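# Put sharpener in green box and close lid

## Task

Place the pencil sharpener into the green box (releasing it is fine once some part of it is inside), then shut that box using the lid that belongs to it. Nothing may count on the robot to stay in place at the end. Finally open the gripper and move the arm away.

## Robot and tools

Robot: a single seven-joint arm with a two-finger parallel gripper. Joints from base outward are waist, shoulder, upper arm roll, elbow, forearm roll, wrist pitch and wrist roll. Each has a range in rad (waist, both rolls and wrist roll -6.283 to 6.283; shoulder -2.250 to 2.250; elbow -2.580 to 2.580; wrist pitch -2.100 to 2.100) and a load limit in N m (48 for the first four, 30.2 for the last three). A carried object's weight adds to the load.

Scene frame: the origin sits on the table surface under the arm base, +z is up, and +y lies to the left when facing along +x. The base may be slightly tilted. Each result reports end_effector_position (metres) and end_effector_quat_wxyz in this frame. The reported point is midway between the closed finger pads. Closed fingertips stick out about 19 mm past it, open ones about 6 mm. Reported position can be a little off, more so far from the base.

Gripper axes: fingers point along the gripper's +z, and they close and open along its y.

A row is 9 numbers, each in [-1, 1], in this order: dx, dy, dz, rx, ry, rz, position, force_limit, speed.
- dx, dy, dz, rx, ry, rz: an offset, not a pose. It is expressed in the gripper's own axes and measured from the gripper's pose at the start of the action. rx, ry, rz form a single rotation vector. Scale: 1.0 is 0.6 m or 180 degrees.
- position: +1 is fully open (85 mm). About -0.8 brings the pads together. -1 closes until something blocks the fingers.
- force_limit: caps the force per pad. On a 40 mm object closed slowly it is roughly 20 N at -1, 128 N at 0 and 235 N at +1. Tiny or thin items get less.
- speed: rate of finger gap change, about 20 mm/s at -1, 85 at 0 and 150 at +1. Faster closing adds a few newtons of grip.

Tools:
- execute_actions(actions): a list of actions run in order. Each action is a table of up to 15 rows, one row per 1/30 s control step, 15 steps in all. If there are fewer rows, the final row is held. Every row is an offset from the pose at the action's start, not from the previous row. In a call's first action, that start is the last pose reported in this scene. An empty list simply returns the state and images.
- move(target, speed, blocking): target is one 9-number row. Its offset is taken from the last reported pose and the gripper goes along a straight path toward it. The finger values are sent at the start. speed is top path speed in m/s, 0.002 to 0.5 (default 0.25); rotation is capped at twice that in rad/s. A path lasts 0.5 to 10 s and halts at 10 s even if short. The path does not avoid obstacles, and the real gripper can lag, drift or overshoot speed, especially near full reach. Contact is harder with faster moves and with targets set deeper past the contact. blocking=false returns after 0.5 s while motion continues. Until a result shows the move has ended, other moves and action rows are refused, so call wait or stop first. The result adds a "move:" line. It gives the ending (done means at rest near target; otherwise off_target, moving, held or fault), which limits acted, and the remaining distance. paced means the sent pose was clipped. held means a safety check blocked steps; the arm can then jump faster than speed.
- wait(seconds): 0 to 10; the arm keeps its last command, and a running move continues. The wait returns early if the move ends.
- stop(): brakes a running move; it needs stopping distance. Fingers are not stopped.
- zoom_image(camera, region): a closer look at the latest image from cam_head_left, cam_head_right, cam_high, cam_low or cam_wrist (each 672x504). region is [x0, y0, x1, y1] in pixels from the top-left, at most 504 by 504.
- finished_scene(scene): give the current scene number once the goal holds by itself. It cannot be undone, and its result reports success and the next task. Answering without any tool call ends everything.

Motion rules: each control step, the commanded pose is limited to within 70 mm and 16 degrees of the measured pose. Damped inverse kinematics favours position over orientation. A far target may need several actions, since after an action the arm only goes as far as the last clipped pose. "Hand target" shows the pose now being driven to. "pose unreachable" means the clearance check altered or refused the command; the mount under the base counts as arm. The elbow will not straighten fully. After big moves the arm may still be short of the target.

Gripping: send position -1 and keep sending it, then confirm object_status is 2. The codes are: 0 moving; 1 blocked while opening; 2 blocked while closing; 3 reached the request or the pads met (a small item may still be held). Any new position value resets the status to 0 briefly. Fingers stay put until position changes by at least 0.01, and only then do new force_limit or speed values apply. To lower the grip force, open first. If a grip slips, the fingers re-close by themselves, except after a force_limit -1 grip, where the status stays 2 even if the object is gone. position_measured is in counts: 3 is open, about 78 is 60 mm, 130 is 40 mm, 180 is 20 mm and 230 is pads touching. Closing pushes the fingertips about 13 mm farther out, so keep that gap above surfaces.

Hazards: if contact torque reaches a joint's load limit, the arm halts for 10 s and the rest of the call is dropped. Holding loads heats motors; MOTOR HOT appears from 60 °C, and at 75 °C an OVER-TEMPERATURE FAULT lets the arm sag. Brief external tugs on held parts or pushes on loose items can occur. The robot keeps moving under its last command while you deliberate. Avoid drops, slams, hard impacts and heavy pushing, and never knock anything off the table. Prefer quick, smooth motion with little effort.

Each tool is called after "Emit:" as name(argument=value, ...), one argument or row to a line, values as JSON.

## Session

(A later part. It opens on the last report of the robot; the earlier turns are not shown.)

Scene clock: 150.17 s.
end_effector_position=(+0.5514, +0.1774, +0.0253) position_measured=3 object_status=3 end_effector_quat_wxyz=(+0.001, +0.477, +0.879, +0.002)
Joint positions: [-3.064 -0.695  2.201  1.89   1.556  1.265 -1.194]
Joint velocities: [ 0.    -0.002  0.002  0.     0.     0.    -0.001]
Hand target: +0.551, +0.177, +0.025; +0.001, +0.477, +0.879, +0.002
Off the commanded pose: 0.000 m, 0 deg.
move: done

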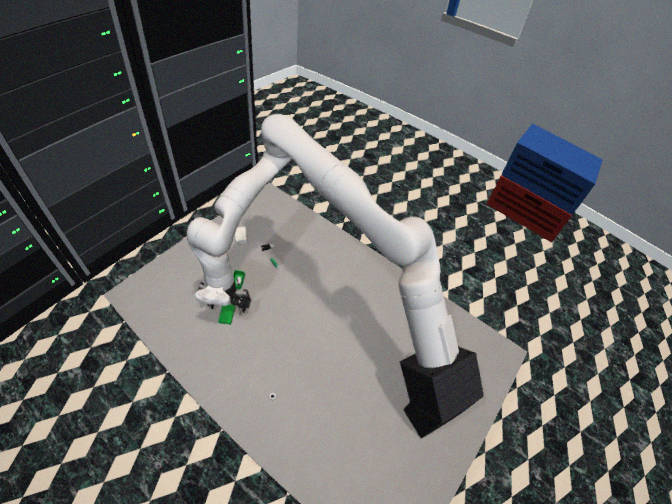

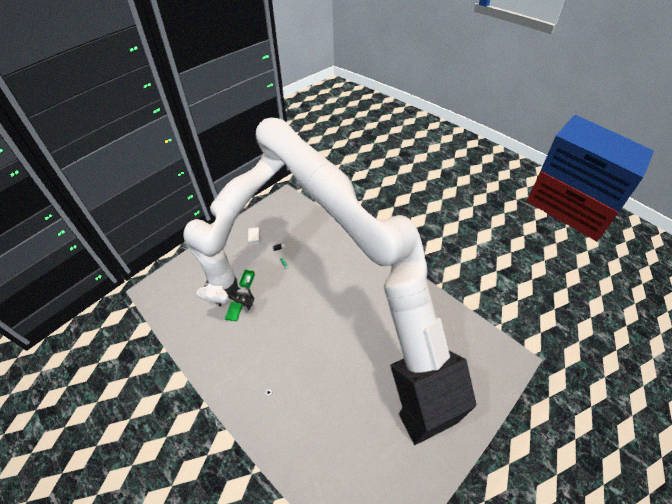

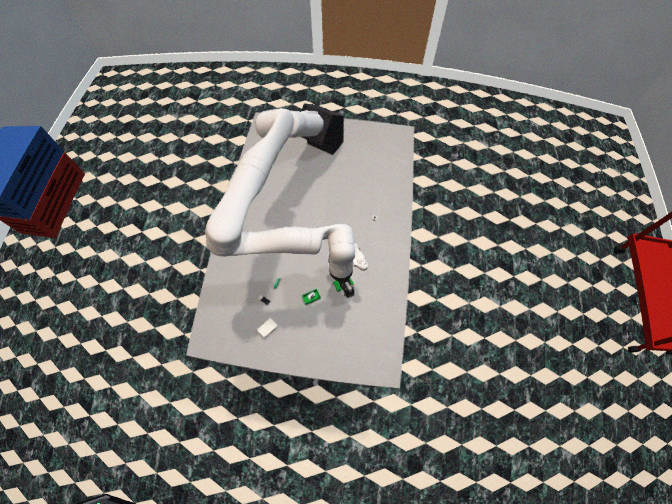

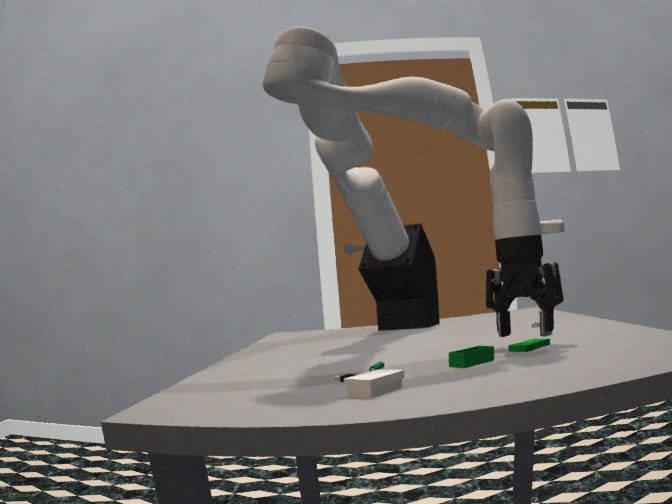

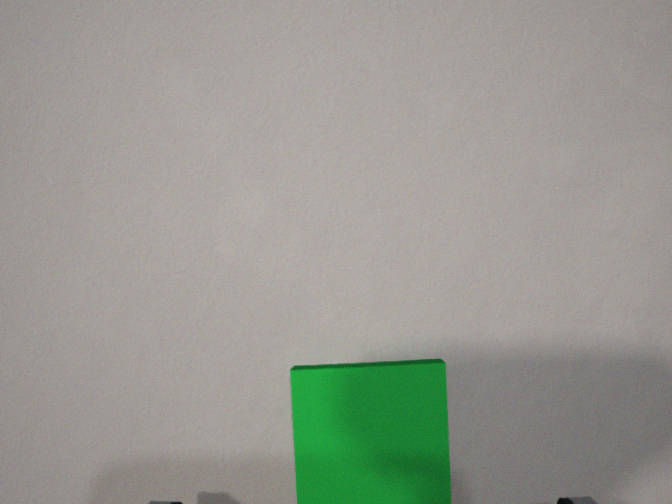

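Emit:
move(
  target=[0.008,0,0.016,0,0,0,1,0,0],
  speed=0.03,
)

Emit:
execute_actions(
  actions=[
    [[0,0,0,0,0,0,-1,-0.6,-0.5]],
    [[0,0,0,0,0,0,-1,-0.6,-0.5]],
    [[0,0,0,0,0,0,-1,-0.6,-0.5]],
    [[0,0,0,0,0,0,-1,-0.6,-0.5]],
  ],
)

Emit:
move(
  target=[0,0,-0.08,0,0,0,-1,-0.6,-0.5],
  speed=0.06,
)

Emit:
zoom_image(
  camera="cam_low",
  region=[440, 270, 600, 390],
)

Scene clock: 158.67 s.
end_effector_position=(+0.5490, +0.1813, +0.0158) position_measured=3 object_status=3 end_effector_quat_wxyz=(+0.002, +0.477, +0.879, +0.002)
Joint positions: [-3.07  -0.719  2.213  1.884  1.579  1.263 -1.207]
Joint velocities: [-0.002 -0.004  0.    -0.002  0.     0.    -0.   ]
Hand target: +0.549, +0.181, +0.016; +0.001, +0.477, +0.879, +0.002
Off the commanded pose: 0.000 m, 0 deg.
move: done

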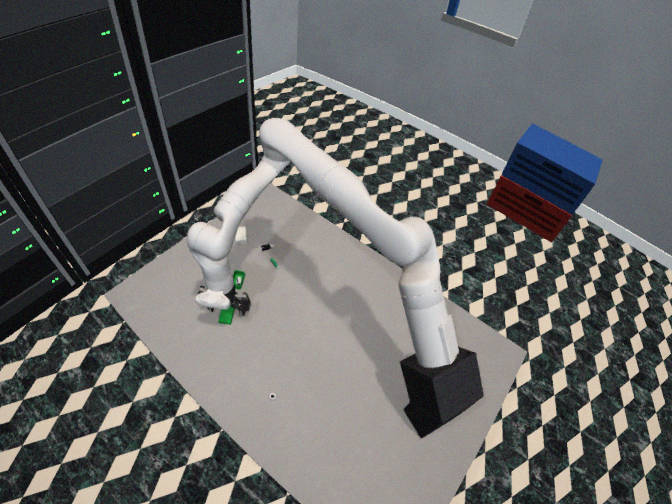

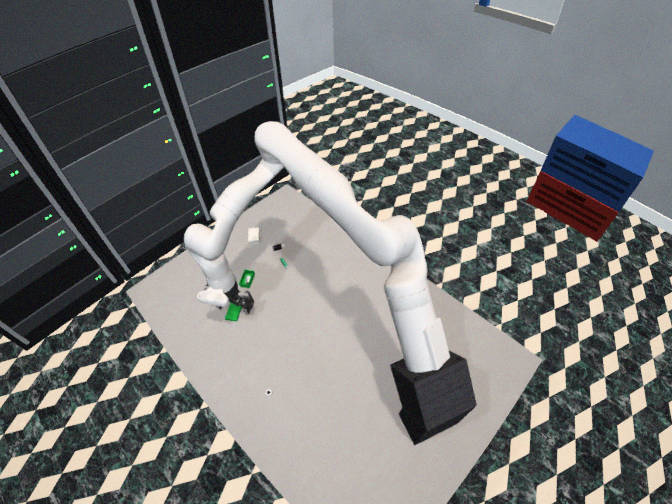

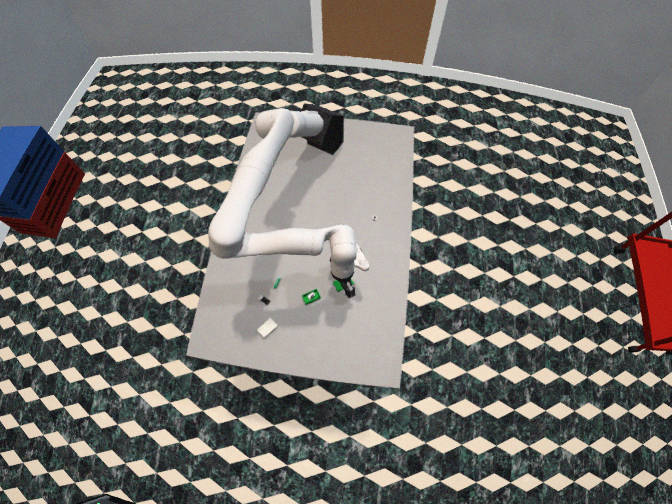

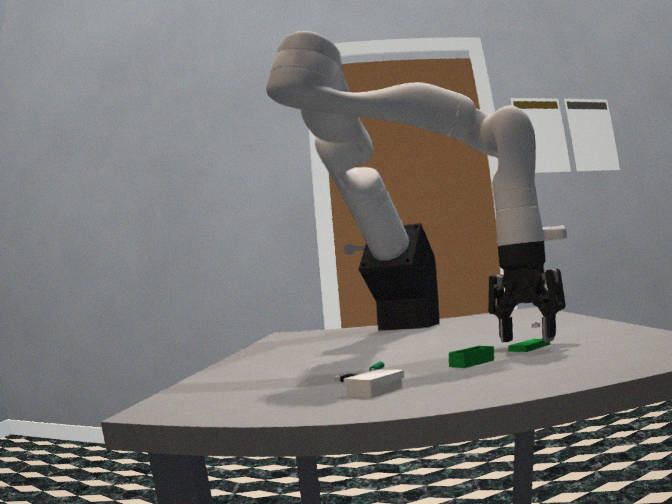

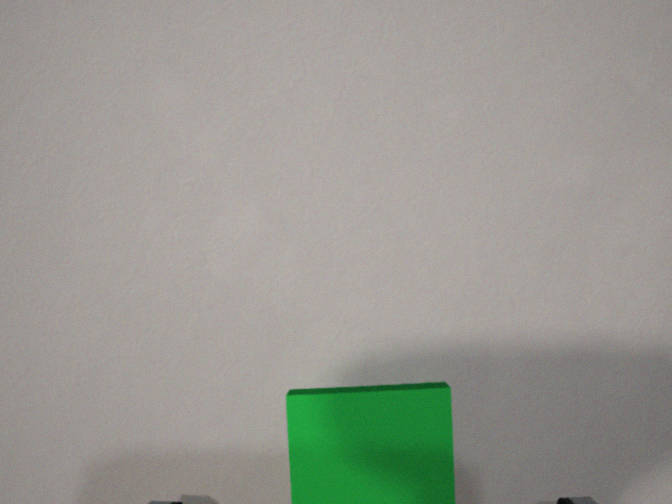

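Scene clock: 160.67 s.
end_effector_position=(+0.5494, +0.1826, +0.0176) position_measured=140 object_status=2 end_effector_quat_wxyz=(+0.002, +0.477, +0.879, +0.004)
Joint positions: [-3.072 -0.717  2.211  1.885  1.578  1.264 -1.206]
Joint velocities: [ 0.001  0.001 -0.001  0.001 -0.    -0.    -0.   ]
Hand target: +0.549, +0.183, +0.018; +0.002, +0.477, +0.879, +0.004
Off the commanded pose: 0.000 m, 0 deg.

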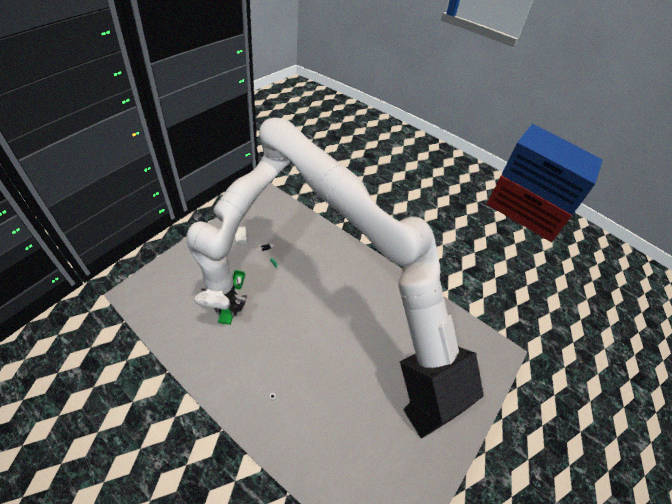

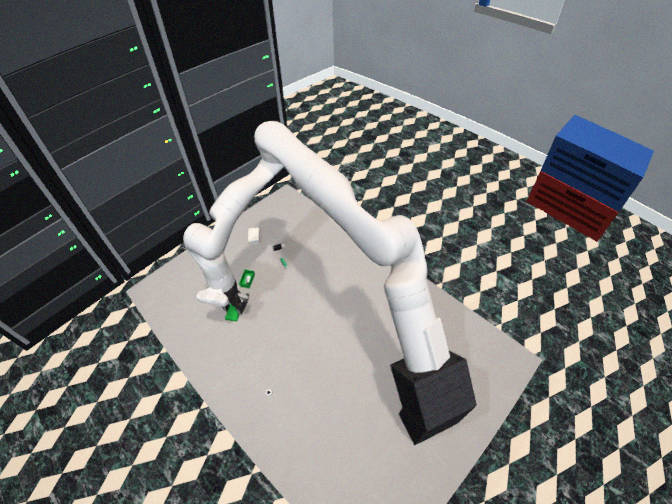

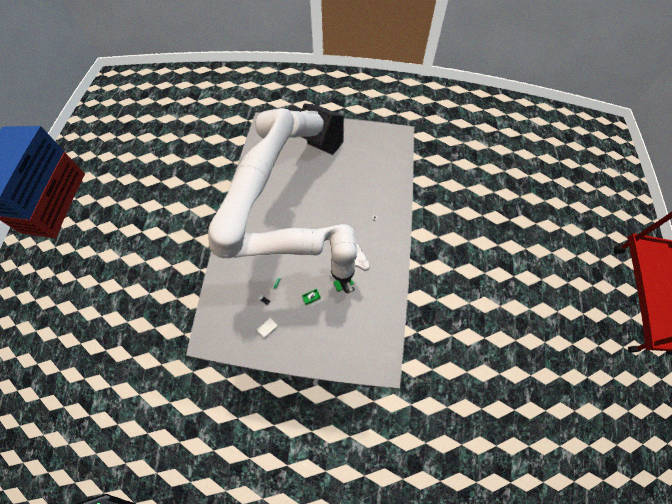

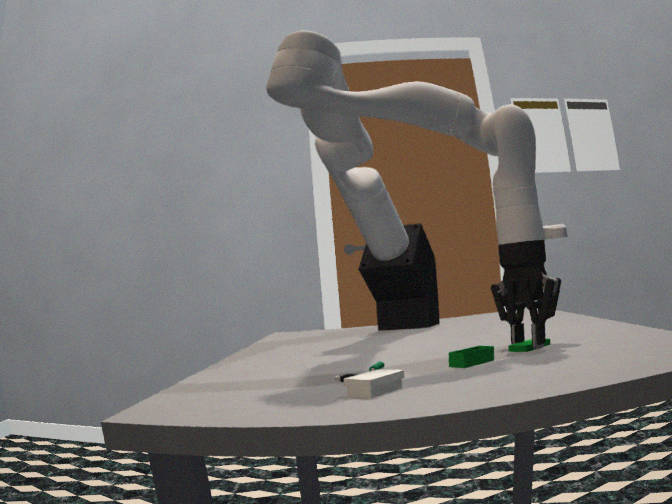

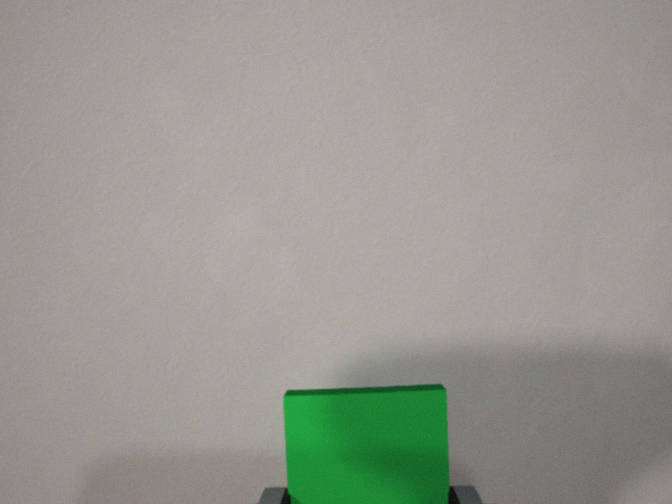

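Scene clock: 161.77 s.
end_effector_position=(+0.5488, +0.1823, +0.0654) position_measured=140 object_status=2 end_effector_quat_wxyz=(+0.002, +0.477, +0.879, +0.004)
Joint positions: [-3.097 -0.634  2.161  1.902  1.478  1.306 -1.19 ]
Joint velocities: [-0.     0.002 -0.002  0.    -0.001  0.002 -0.002]
Hand target: +0.549, +0.182, +0.066; +0.002, +0.477, +0.879, +0.004
Off the commanded pose: 0.000 m, 0 deg.
move: done

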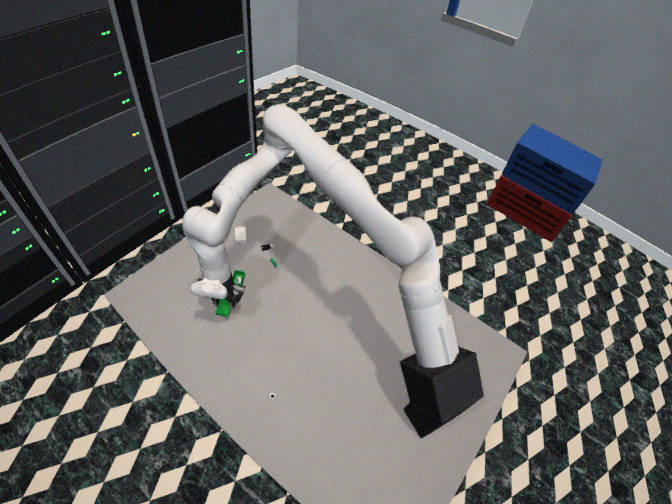

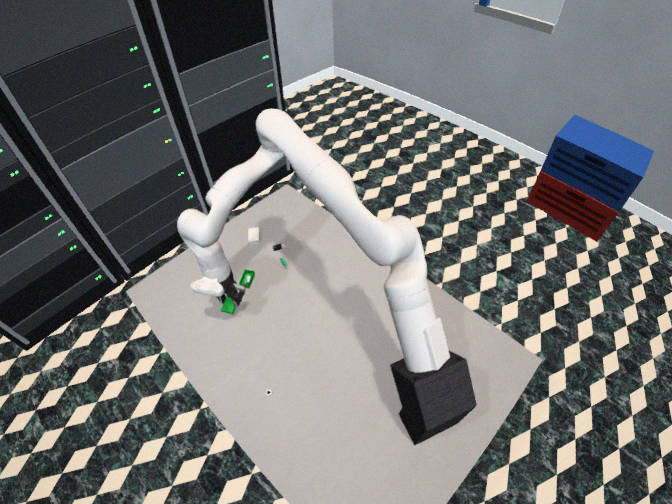

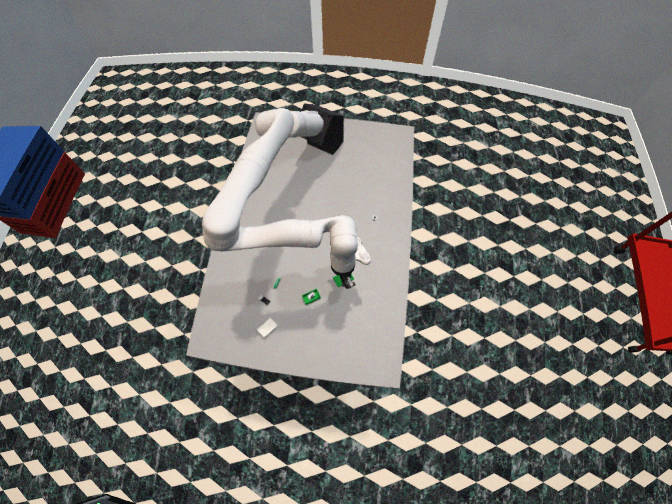

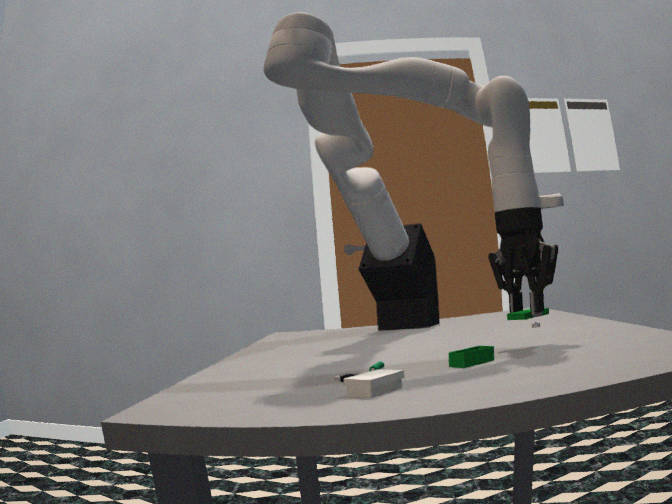

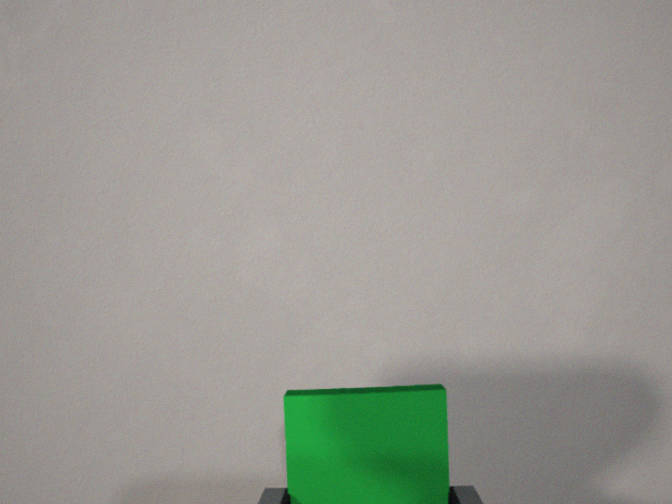

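Region (440, 270, 600, 390) of cam_low's 672x504 image, scaled by 3.150, with more detail than that image has; it fills the top 378 rows of this view, and the rest is white.

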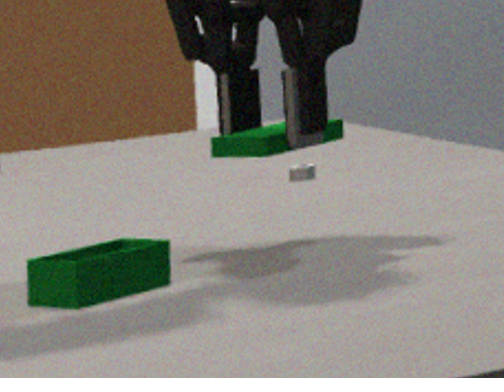

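Emit:
move(
  target=[-0.2,0,-0.004,0,0,0,-1,-0.6,-0.5],
  speed=0.1,
)

Scene clock: 167.47 s.
end_effector_position=(+0.6142, +0.0824, +0.0677) position_measured=140 object_status=2 end_effector_quat_wxyz=(+0.001, +0.477, +0.879, +0.005)
Joint positions: [-2.77  -0.448  2.085  1.871  1.364  1.129 -0.87 ]
Joint velocities: [ 0.005  0.002  0.001  0.    -0.    -0.003 -0.   ]
Hand target: +0.614, +0.082, +0.068; +0.001, +0.477, +0.879, +0.004
Off the commanded pose: 0.001 m, 0 deg.
move: done

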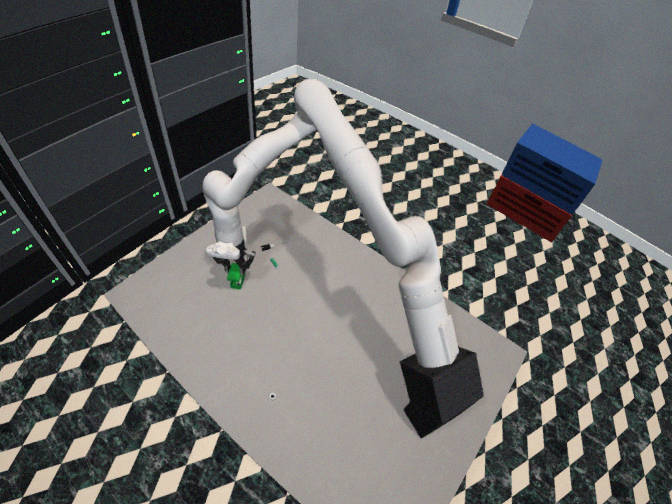

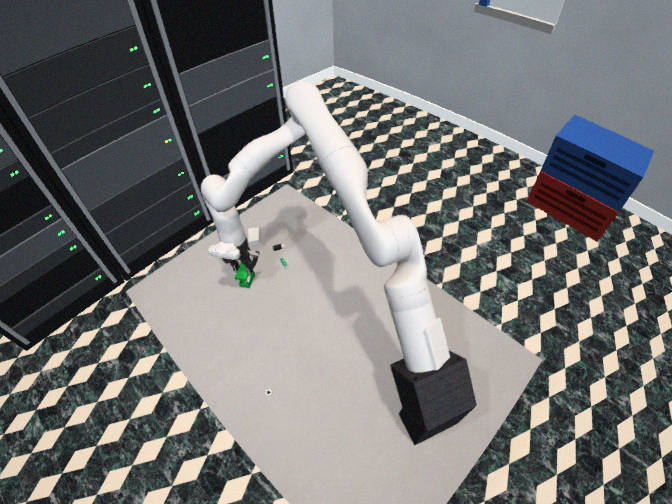

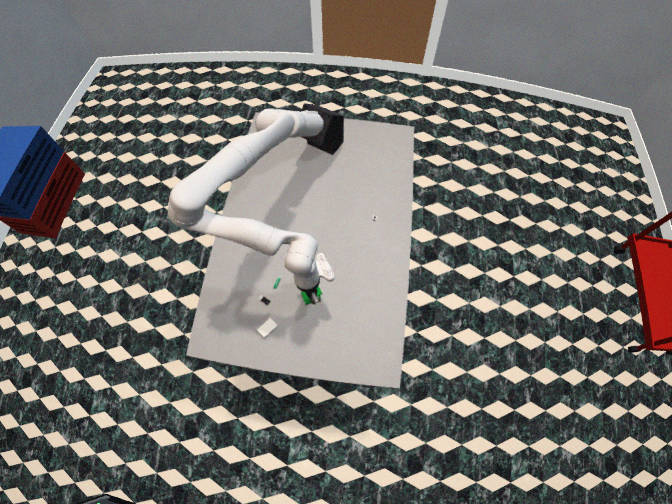

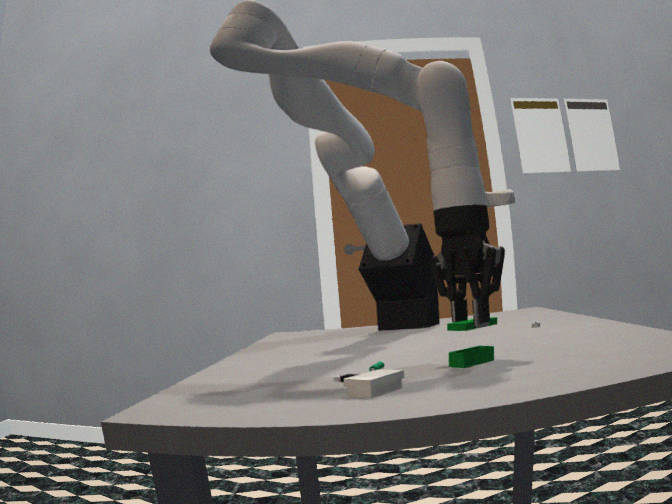

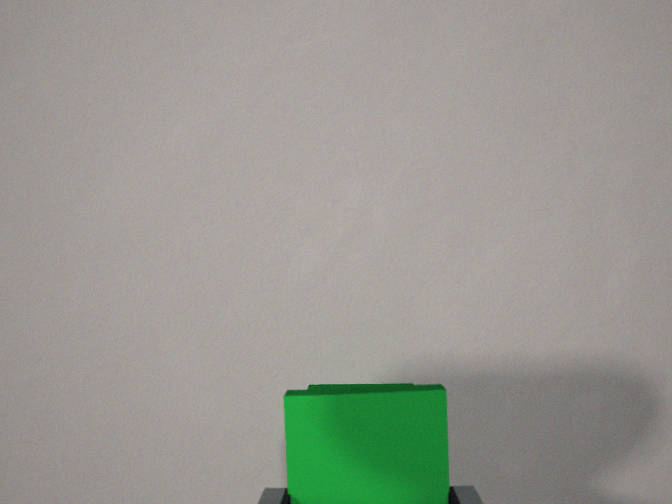

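Emit:
move(
  target=[0,0,0.056,0,0,0,-1,-0.6,-0.5],
  speed=0.03,
)

Emit:
zoom_image(
  camera="cam_low",
  region=[400, 280, 560, 400],
)

Scene clock: 174.83 s.
end_effector_position=(+0.6156, +0.0840, +0.0377) position_measured=140 object_status=2 end_effector_quat_wxyz=(+0.003, +0.476, +0.879, +0.006)
Joint positions: [-2.776 -0.512  2.119  1.863  1.441  1.112 -0.898]
Joint velocities: [ 0.    -0.001 -0.003  0.     0.003  0.003 -0.002]
Hand target: +0.614, +0.083, +0.034; +0.001, +0.477, +0.879, +0.005
Off the commanded pose: 0.004 m, 0 deg.
move: off_target

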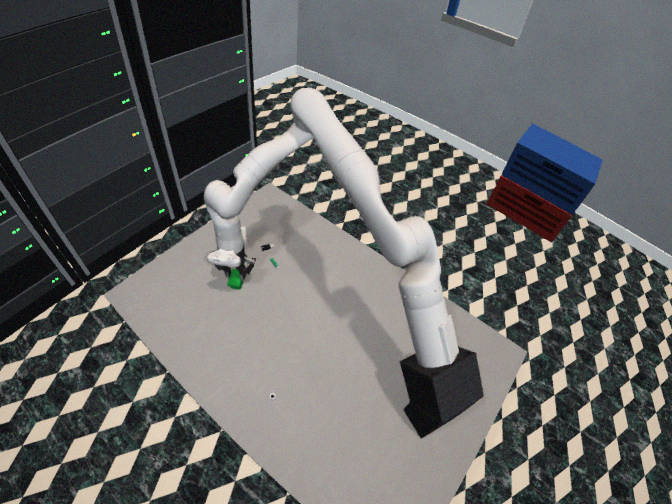

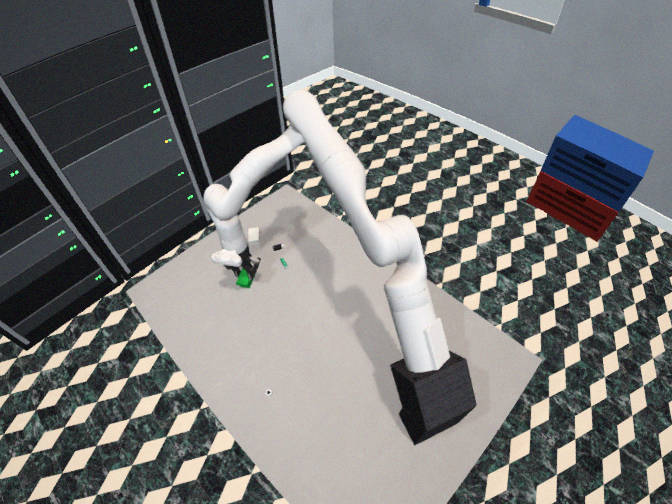

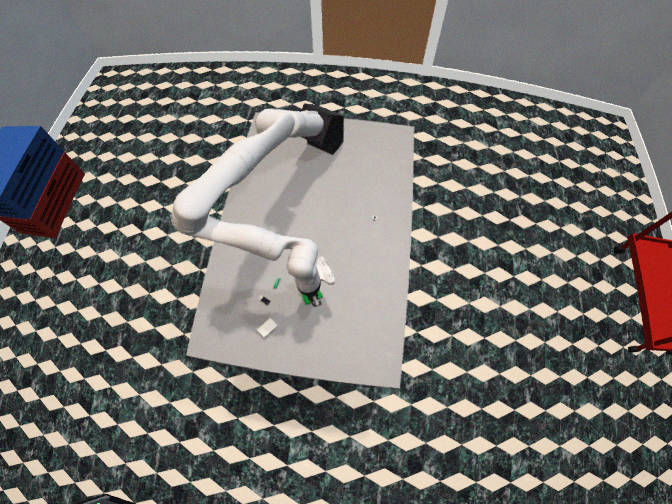

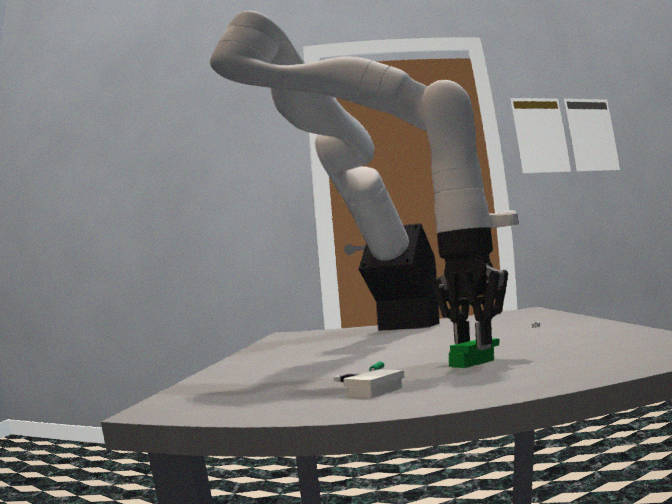

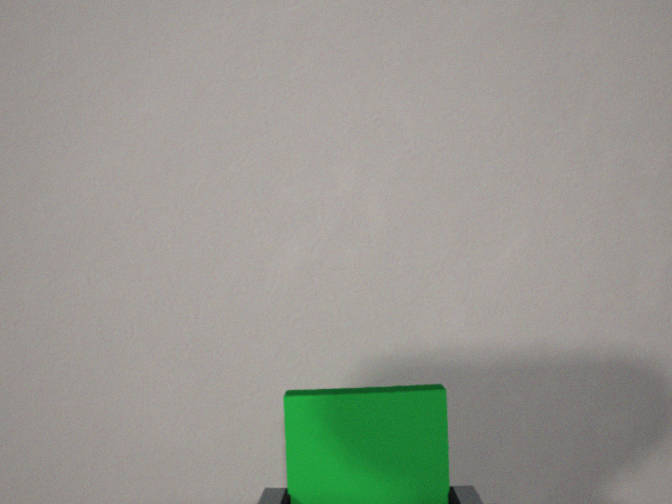

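Region (400, 280, 560, 400) of cam_low's 672x504 image, scaled by 3.150, with more detail than that image has; it fills the top 378 rows of this view, and the rest is white.

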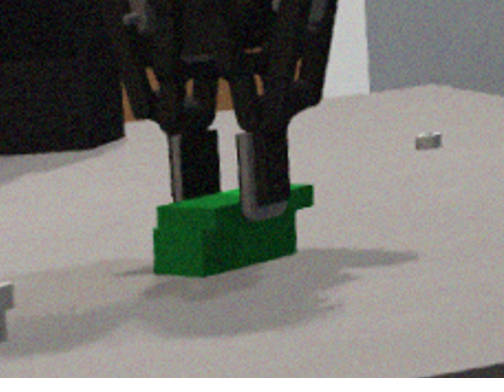

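Emit:
execute_actions(
  actions=[
    [[0,0,-0.004,0,0,0,-1,-0.6,-0.5]],
    [[-0.007,0,0,0,0,0,-1,-0.6,-0.5]],
    [[0,0,0,0,0,0,-1,-0.6,-0.5]],
    [[0,0,0.008,0,0,0,-1,-0.6,-0.5]],
    [[0,0,0,0,0,0,-1,-0.6,-0.5]],
  ],
)

Emit:
zoom_image(
  camera="cam_low",
  region=[400, 280, 560, 400],
)

Emit:
zoom_image(
  camera="cam_head_left",
  region=[180, 220, 300, 310],
)

Scene clock: 182.80 s.
end_effector_position=(+0.6191, +0.0821, +0.0381) position_measured=140 object_status=2 end_effector_quat_wxyz=(+0.004, +0.475, +0.880, +0.008)
Joint positions: [-2.768 -0.508  2.116  1.859  1.441  1.105 -0.887]
Joint velocities: [-0.     0.001  0.     0.    -0.001  0.001  0.001]
Hand target: +0.619, +0.082, +0.038; +0.004, +0.475, +0.880, +0.008
Off the commanded pose: 0.000 m, 0 deg.

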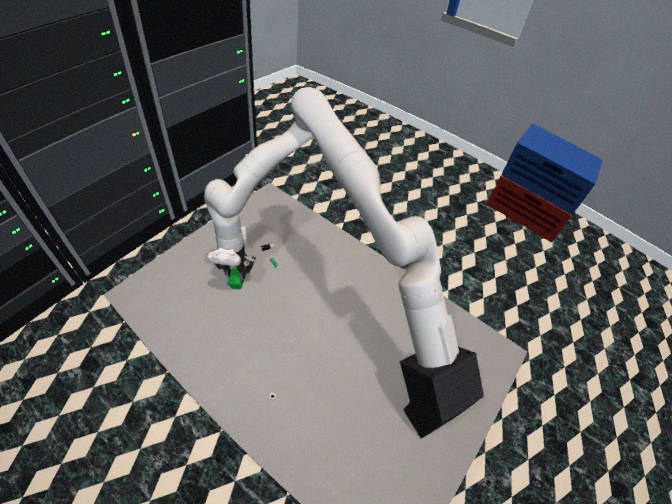

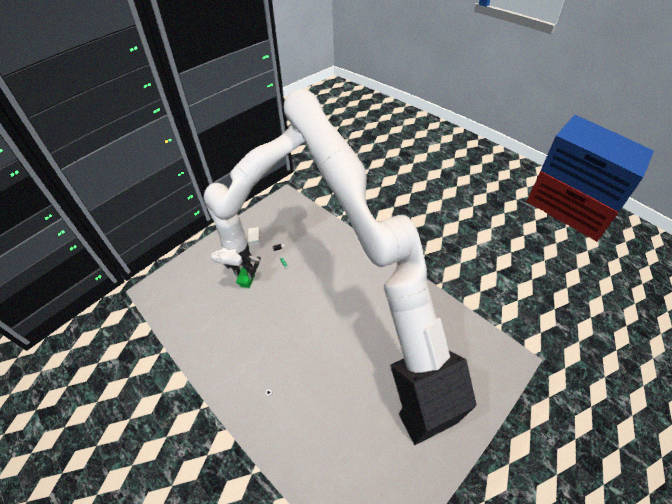

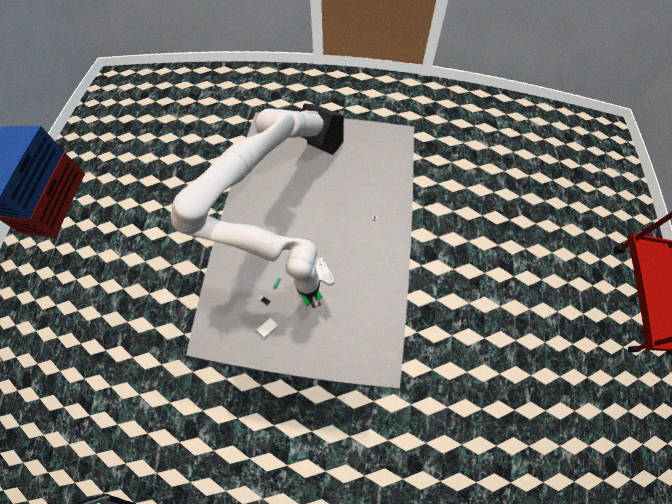

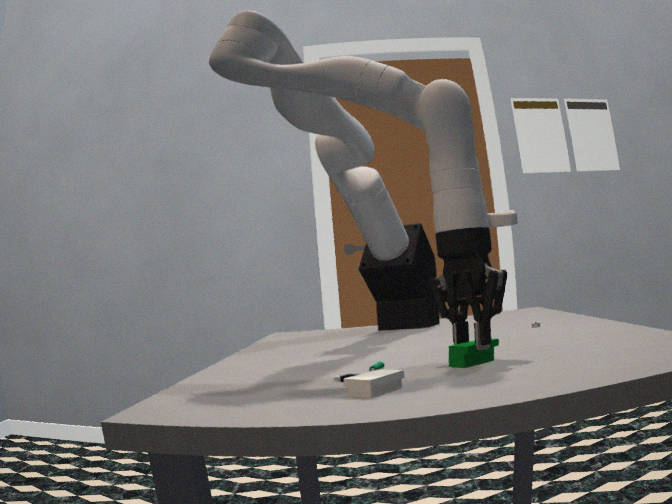

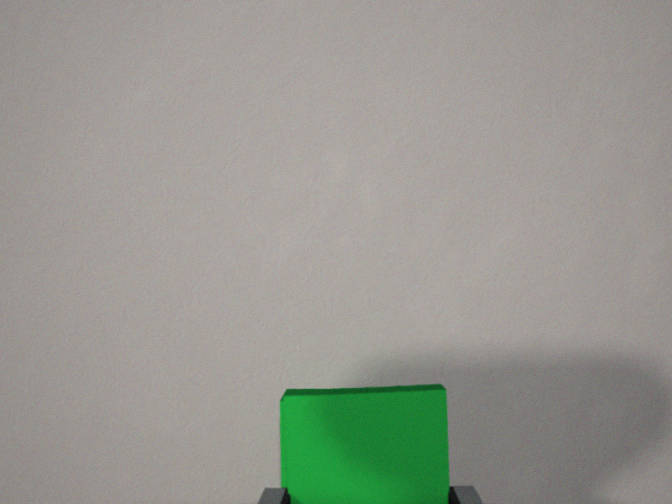

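Region (400, 280, 560, 400) of cam_low's 672x504 image, scaled by 3.150, with more detail than that image has; it fills the top 378 rows of this view, and the rest is white.

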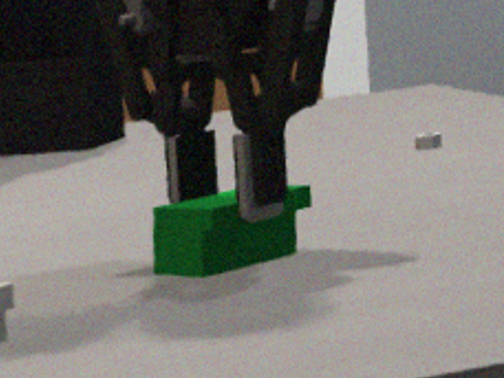

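Region (180, 220, 300, 310) of cam_head_left's 672x504 image, scaled by 4.200, with more detail than that image has; it fills the top 378 rows of this view, and the rest is white.

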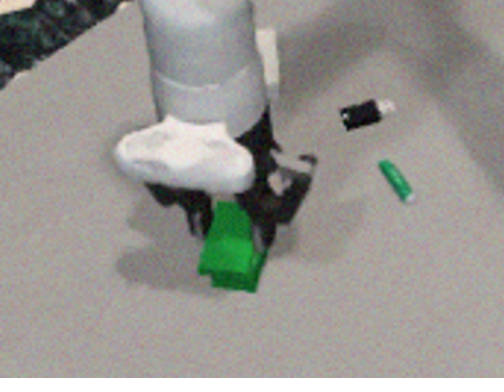

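Emit:
execute_actions(
  actions=[
    [[0,0,-0.008,0,0,0,-1,-0.6,-0.5]],
    [[-0.005,-0.005,0,0,0,0,-1,-0.6,-0.5]],
    [[0,0,0,0,0,0,-1,-0.6,-0.5]],
    [[0,0,0.012,0,0,0,-1,-0.6,-0.5]],
    [[0,0,0,0,0,0,-1,-0.6,-0.5]],
  ],
)

Emit:
zoom_image(
  camera="cam_low",
  region=[400, 280, 560, 400],
)

Emit:
zoom_image(
  camera="cam_head_left",
  region=[180, 220, 300, 310],
)

Scene clock: 193.80 s.
end_effector_position=(+0.6192, +0.0795, +0.0381) position_measured=140 object_status=2 end_effector_quat_wxyz=(+0.005, +0.475, +0.880, +0.010)
Joint positions: [-2.757 -0.502  2.113  1.867  1.444  1.096 -0.886]
Joint velocities: [-0.     0.    -0.    -0.001  0.    -0.001  0.002]
Hand target: +0.619, +0.079, +0.038; +0.005, +0.475, +0.880, +0.010
Off the commanded pose: 0.000 m, 0 deg.

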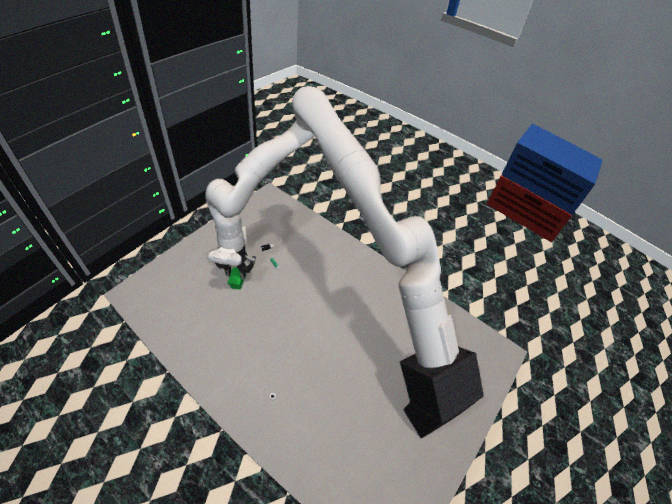

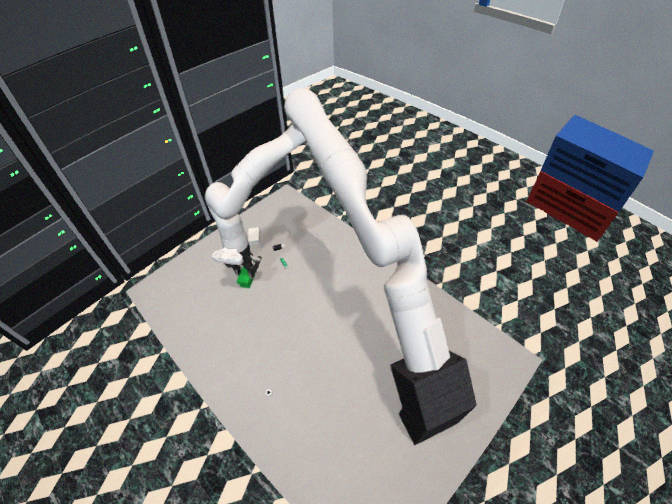

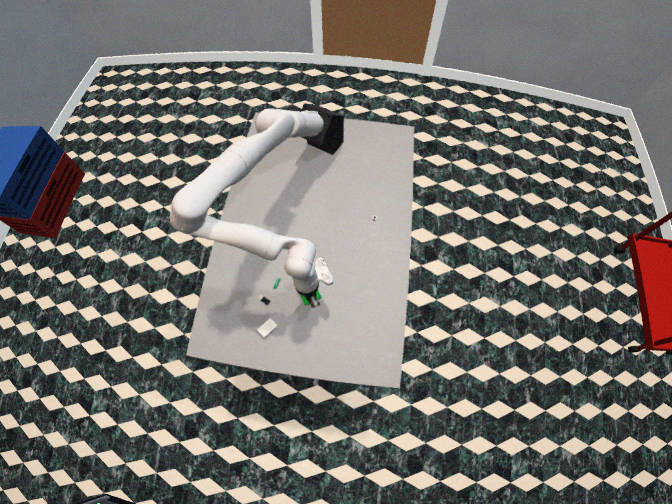

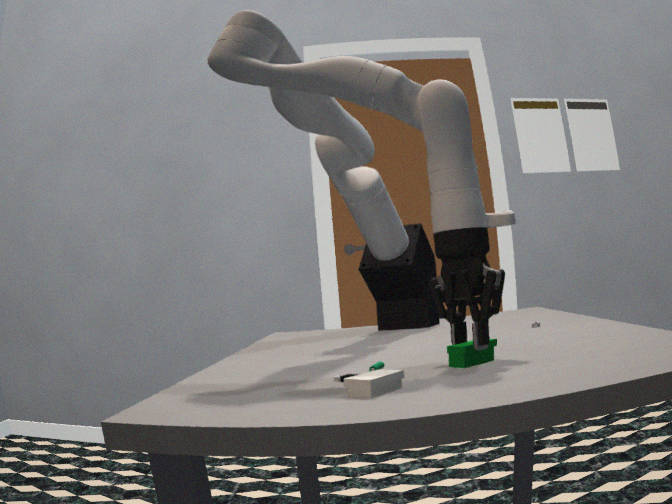

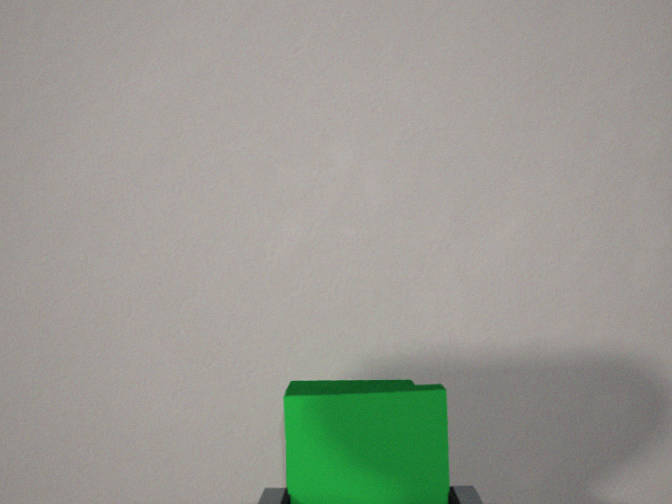

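Region (400, 280, 560, 400) of cam_low's 672x504 image, scaled by 3.150, with more detail than that image has; it fills the top 378 rows of this view, and the rest is white.

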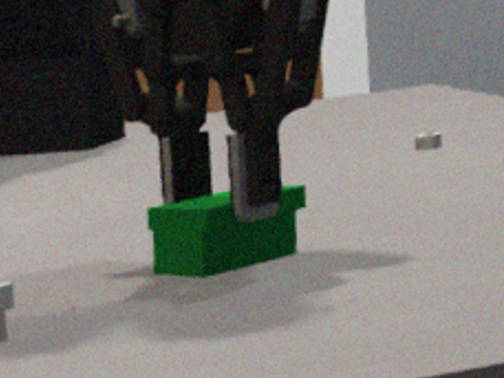

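Region (180, 220, 300, 310) of cam_head_left's 672x504 image, scaled by 4.200, with more detail than that image has; it fills the top 378 rows of this view, and the rest is white.

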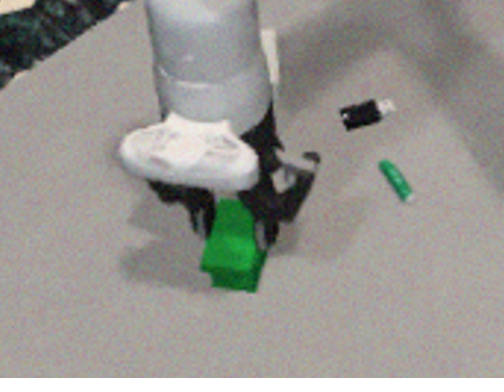

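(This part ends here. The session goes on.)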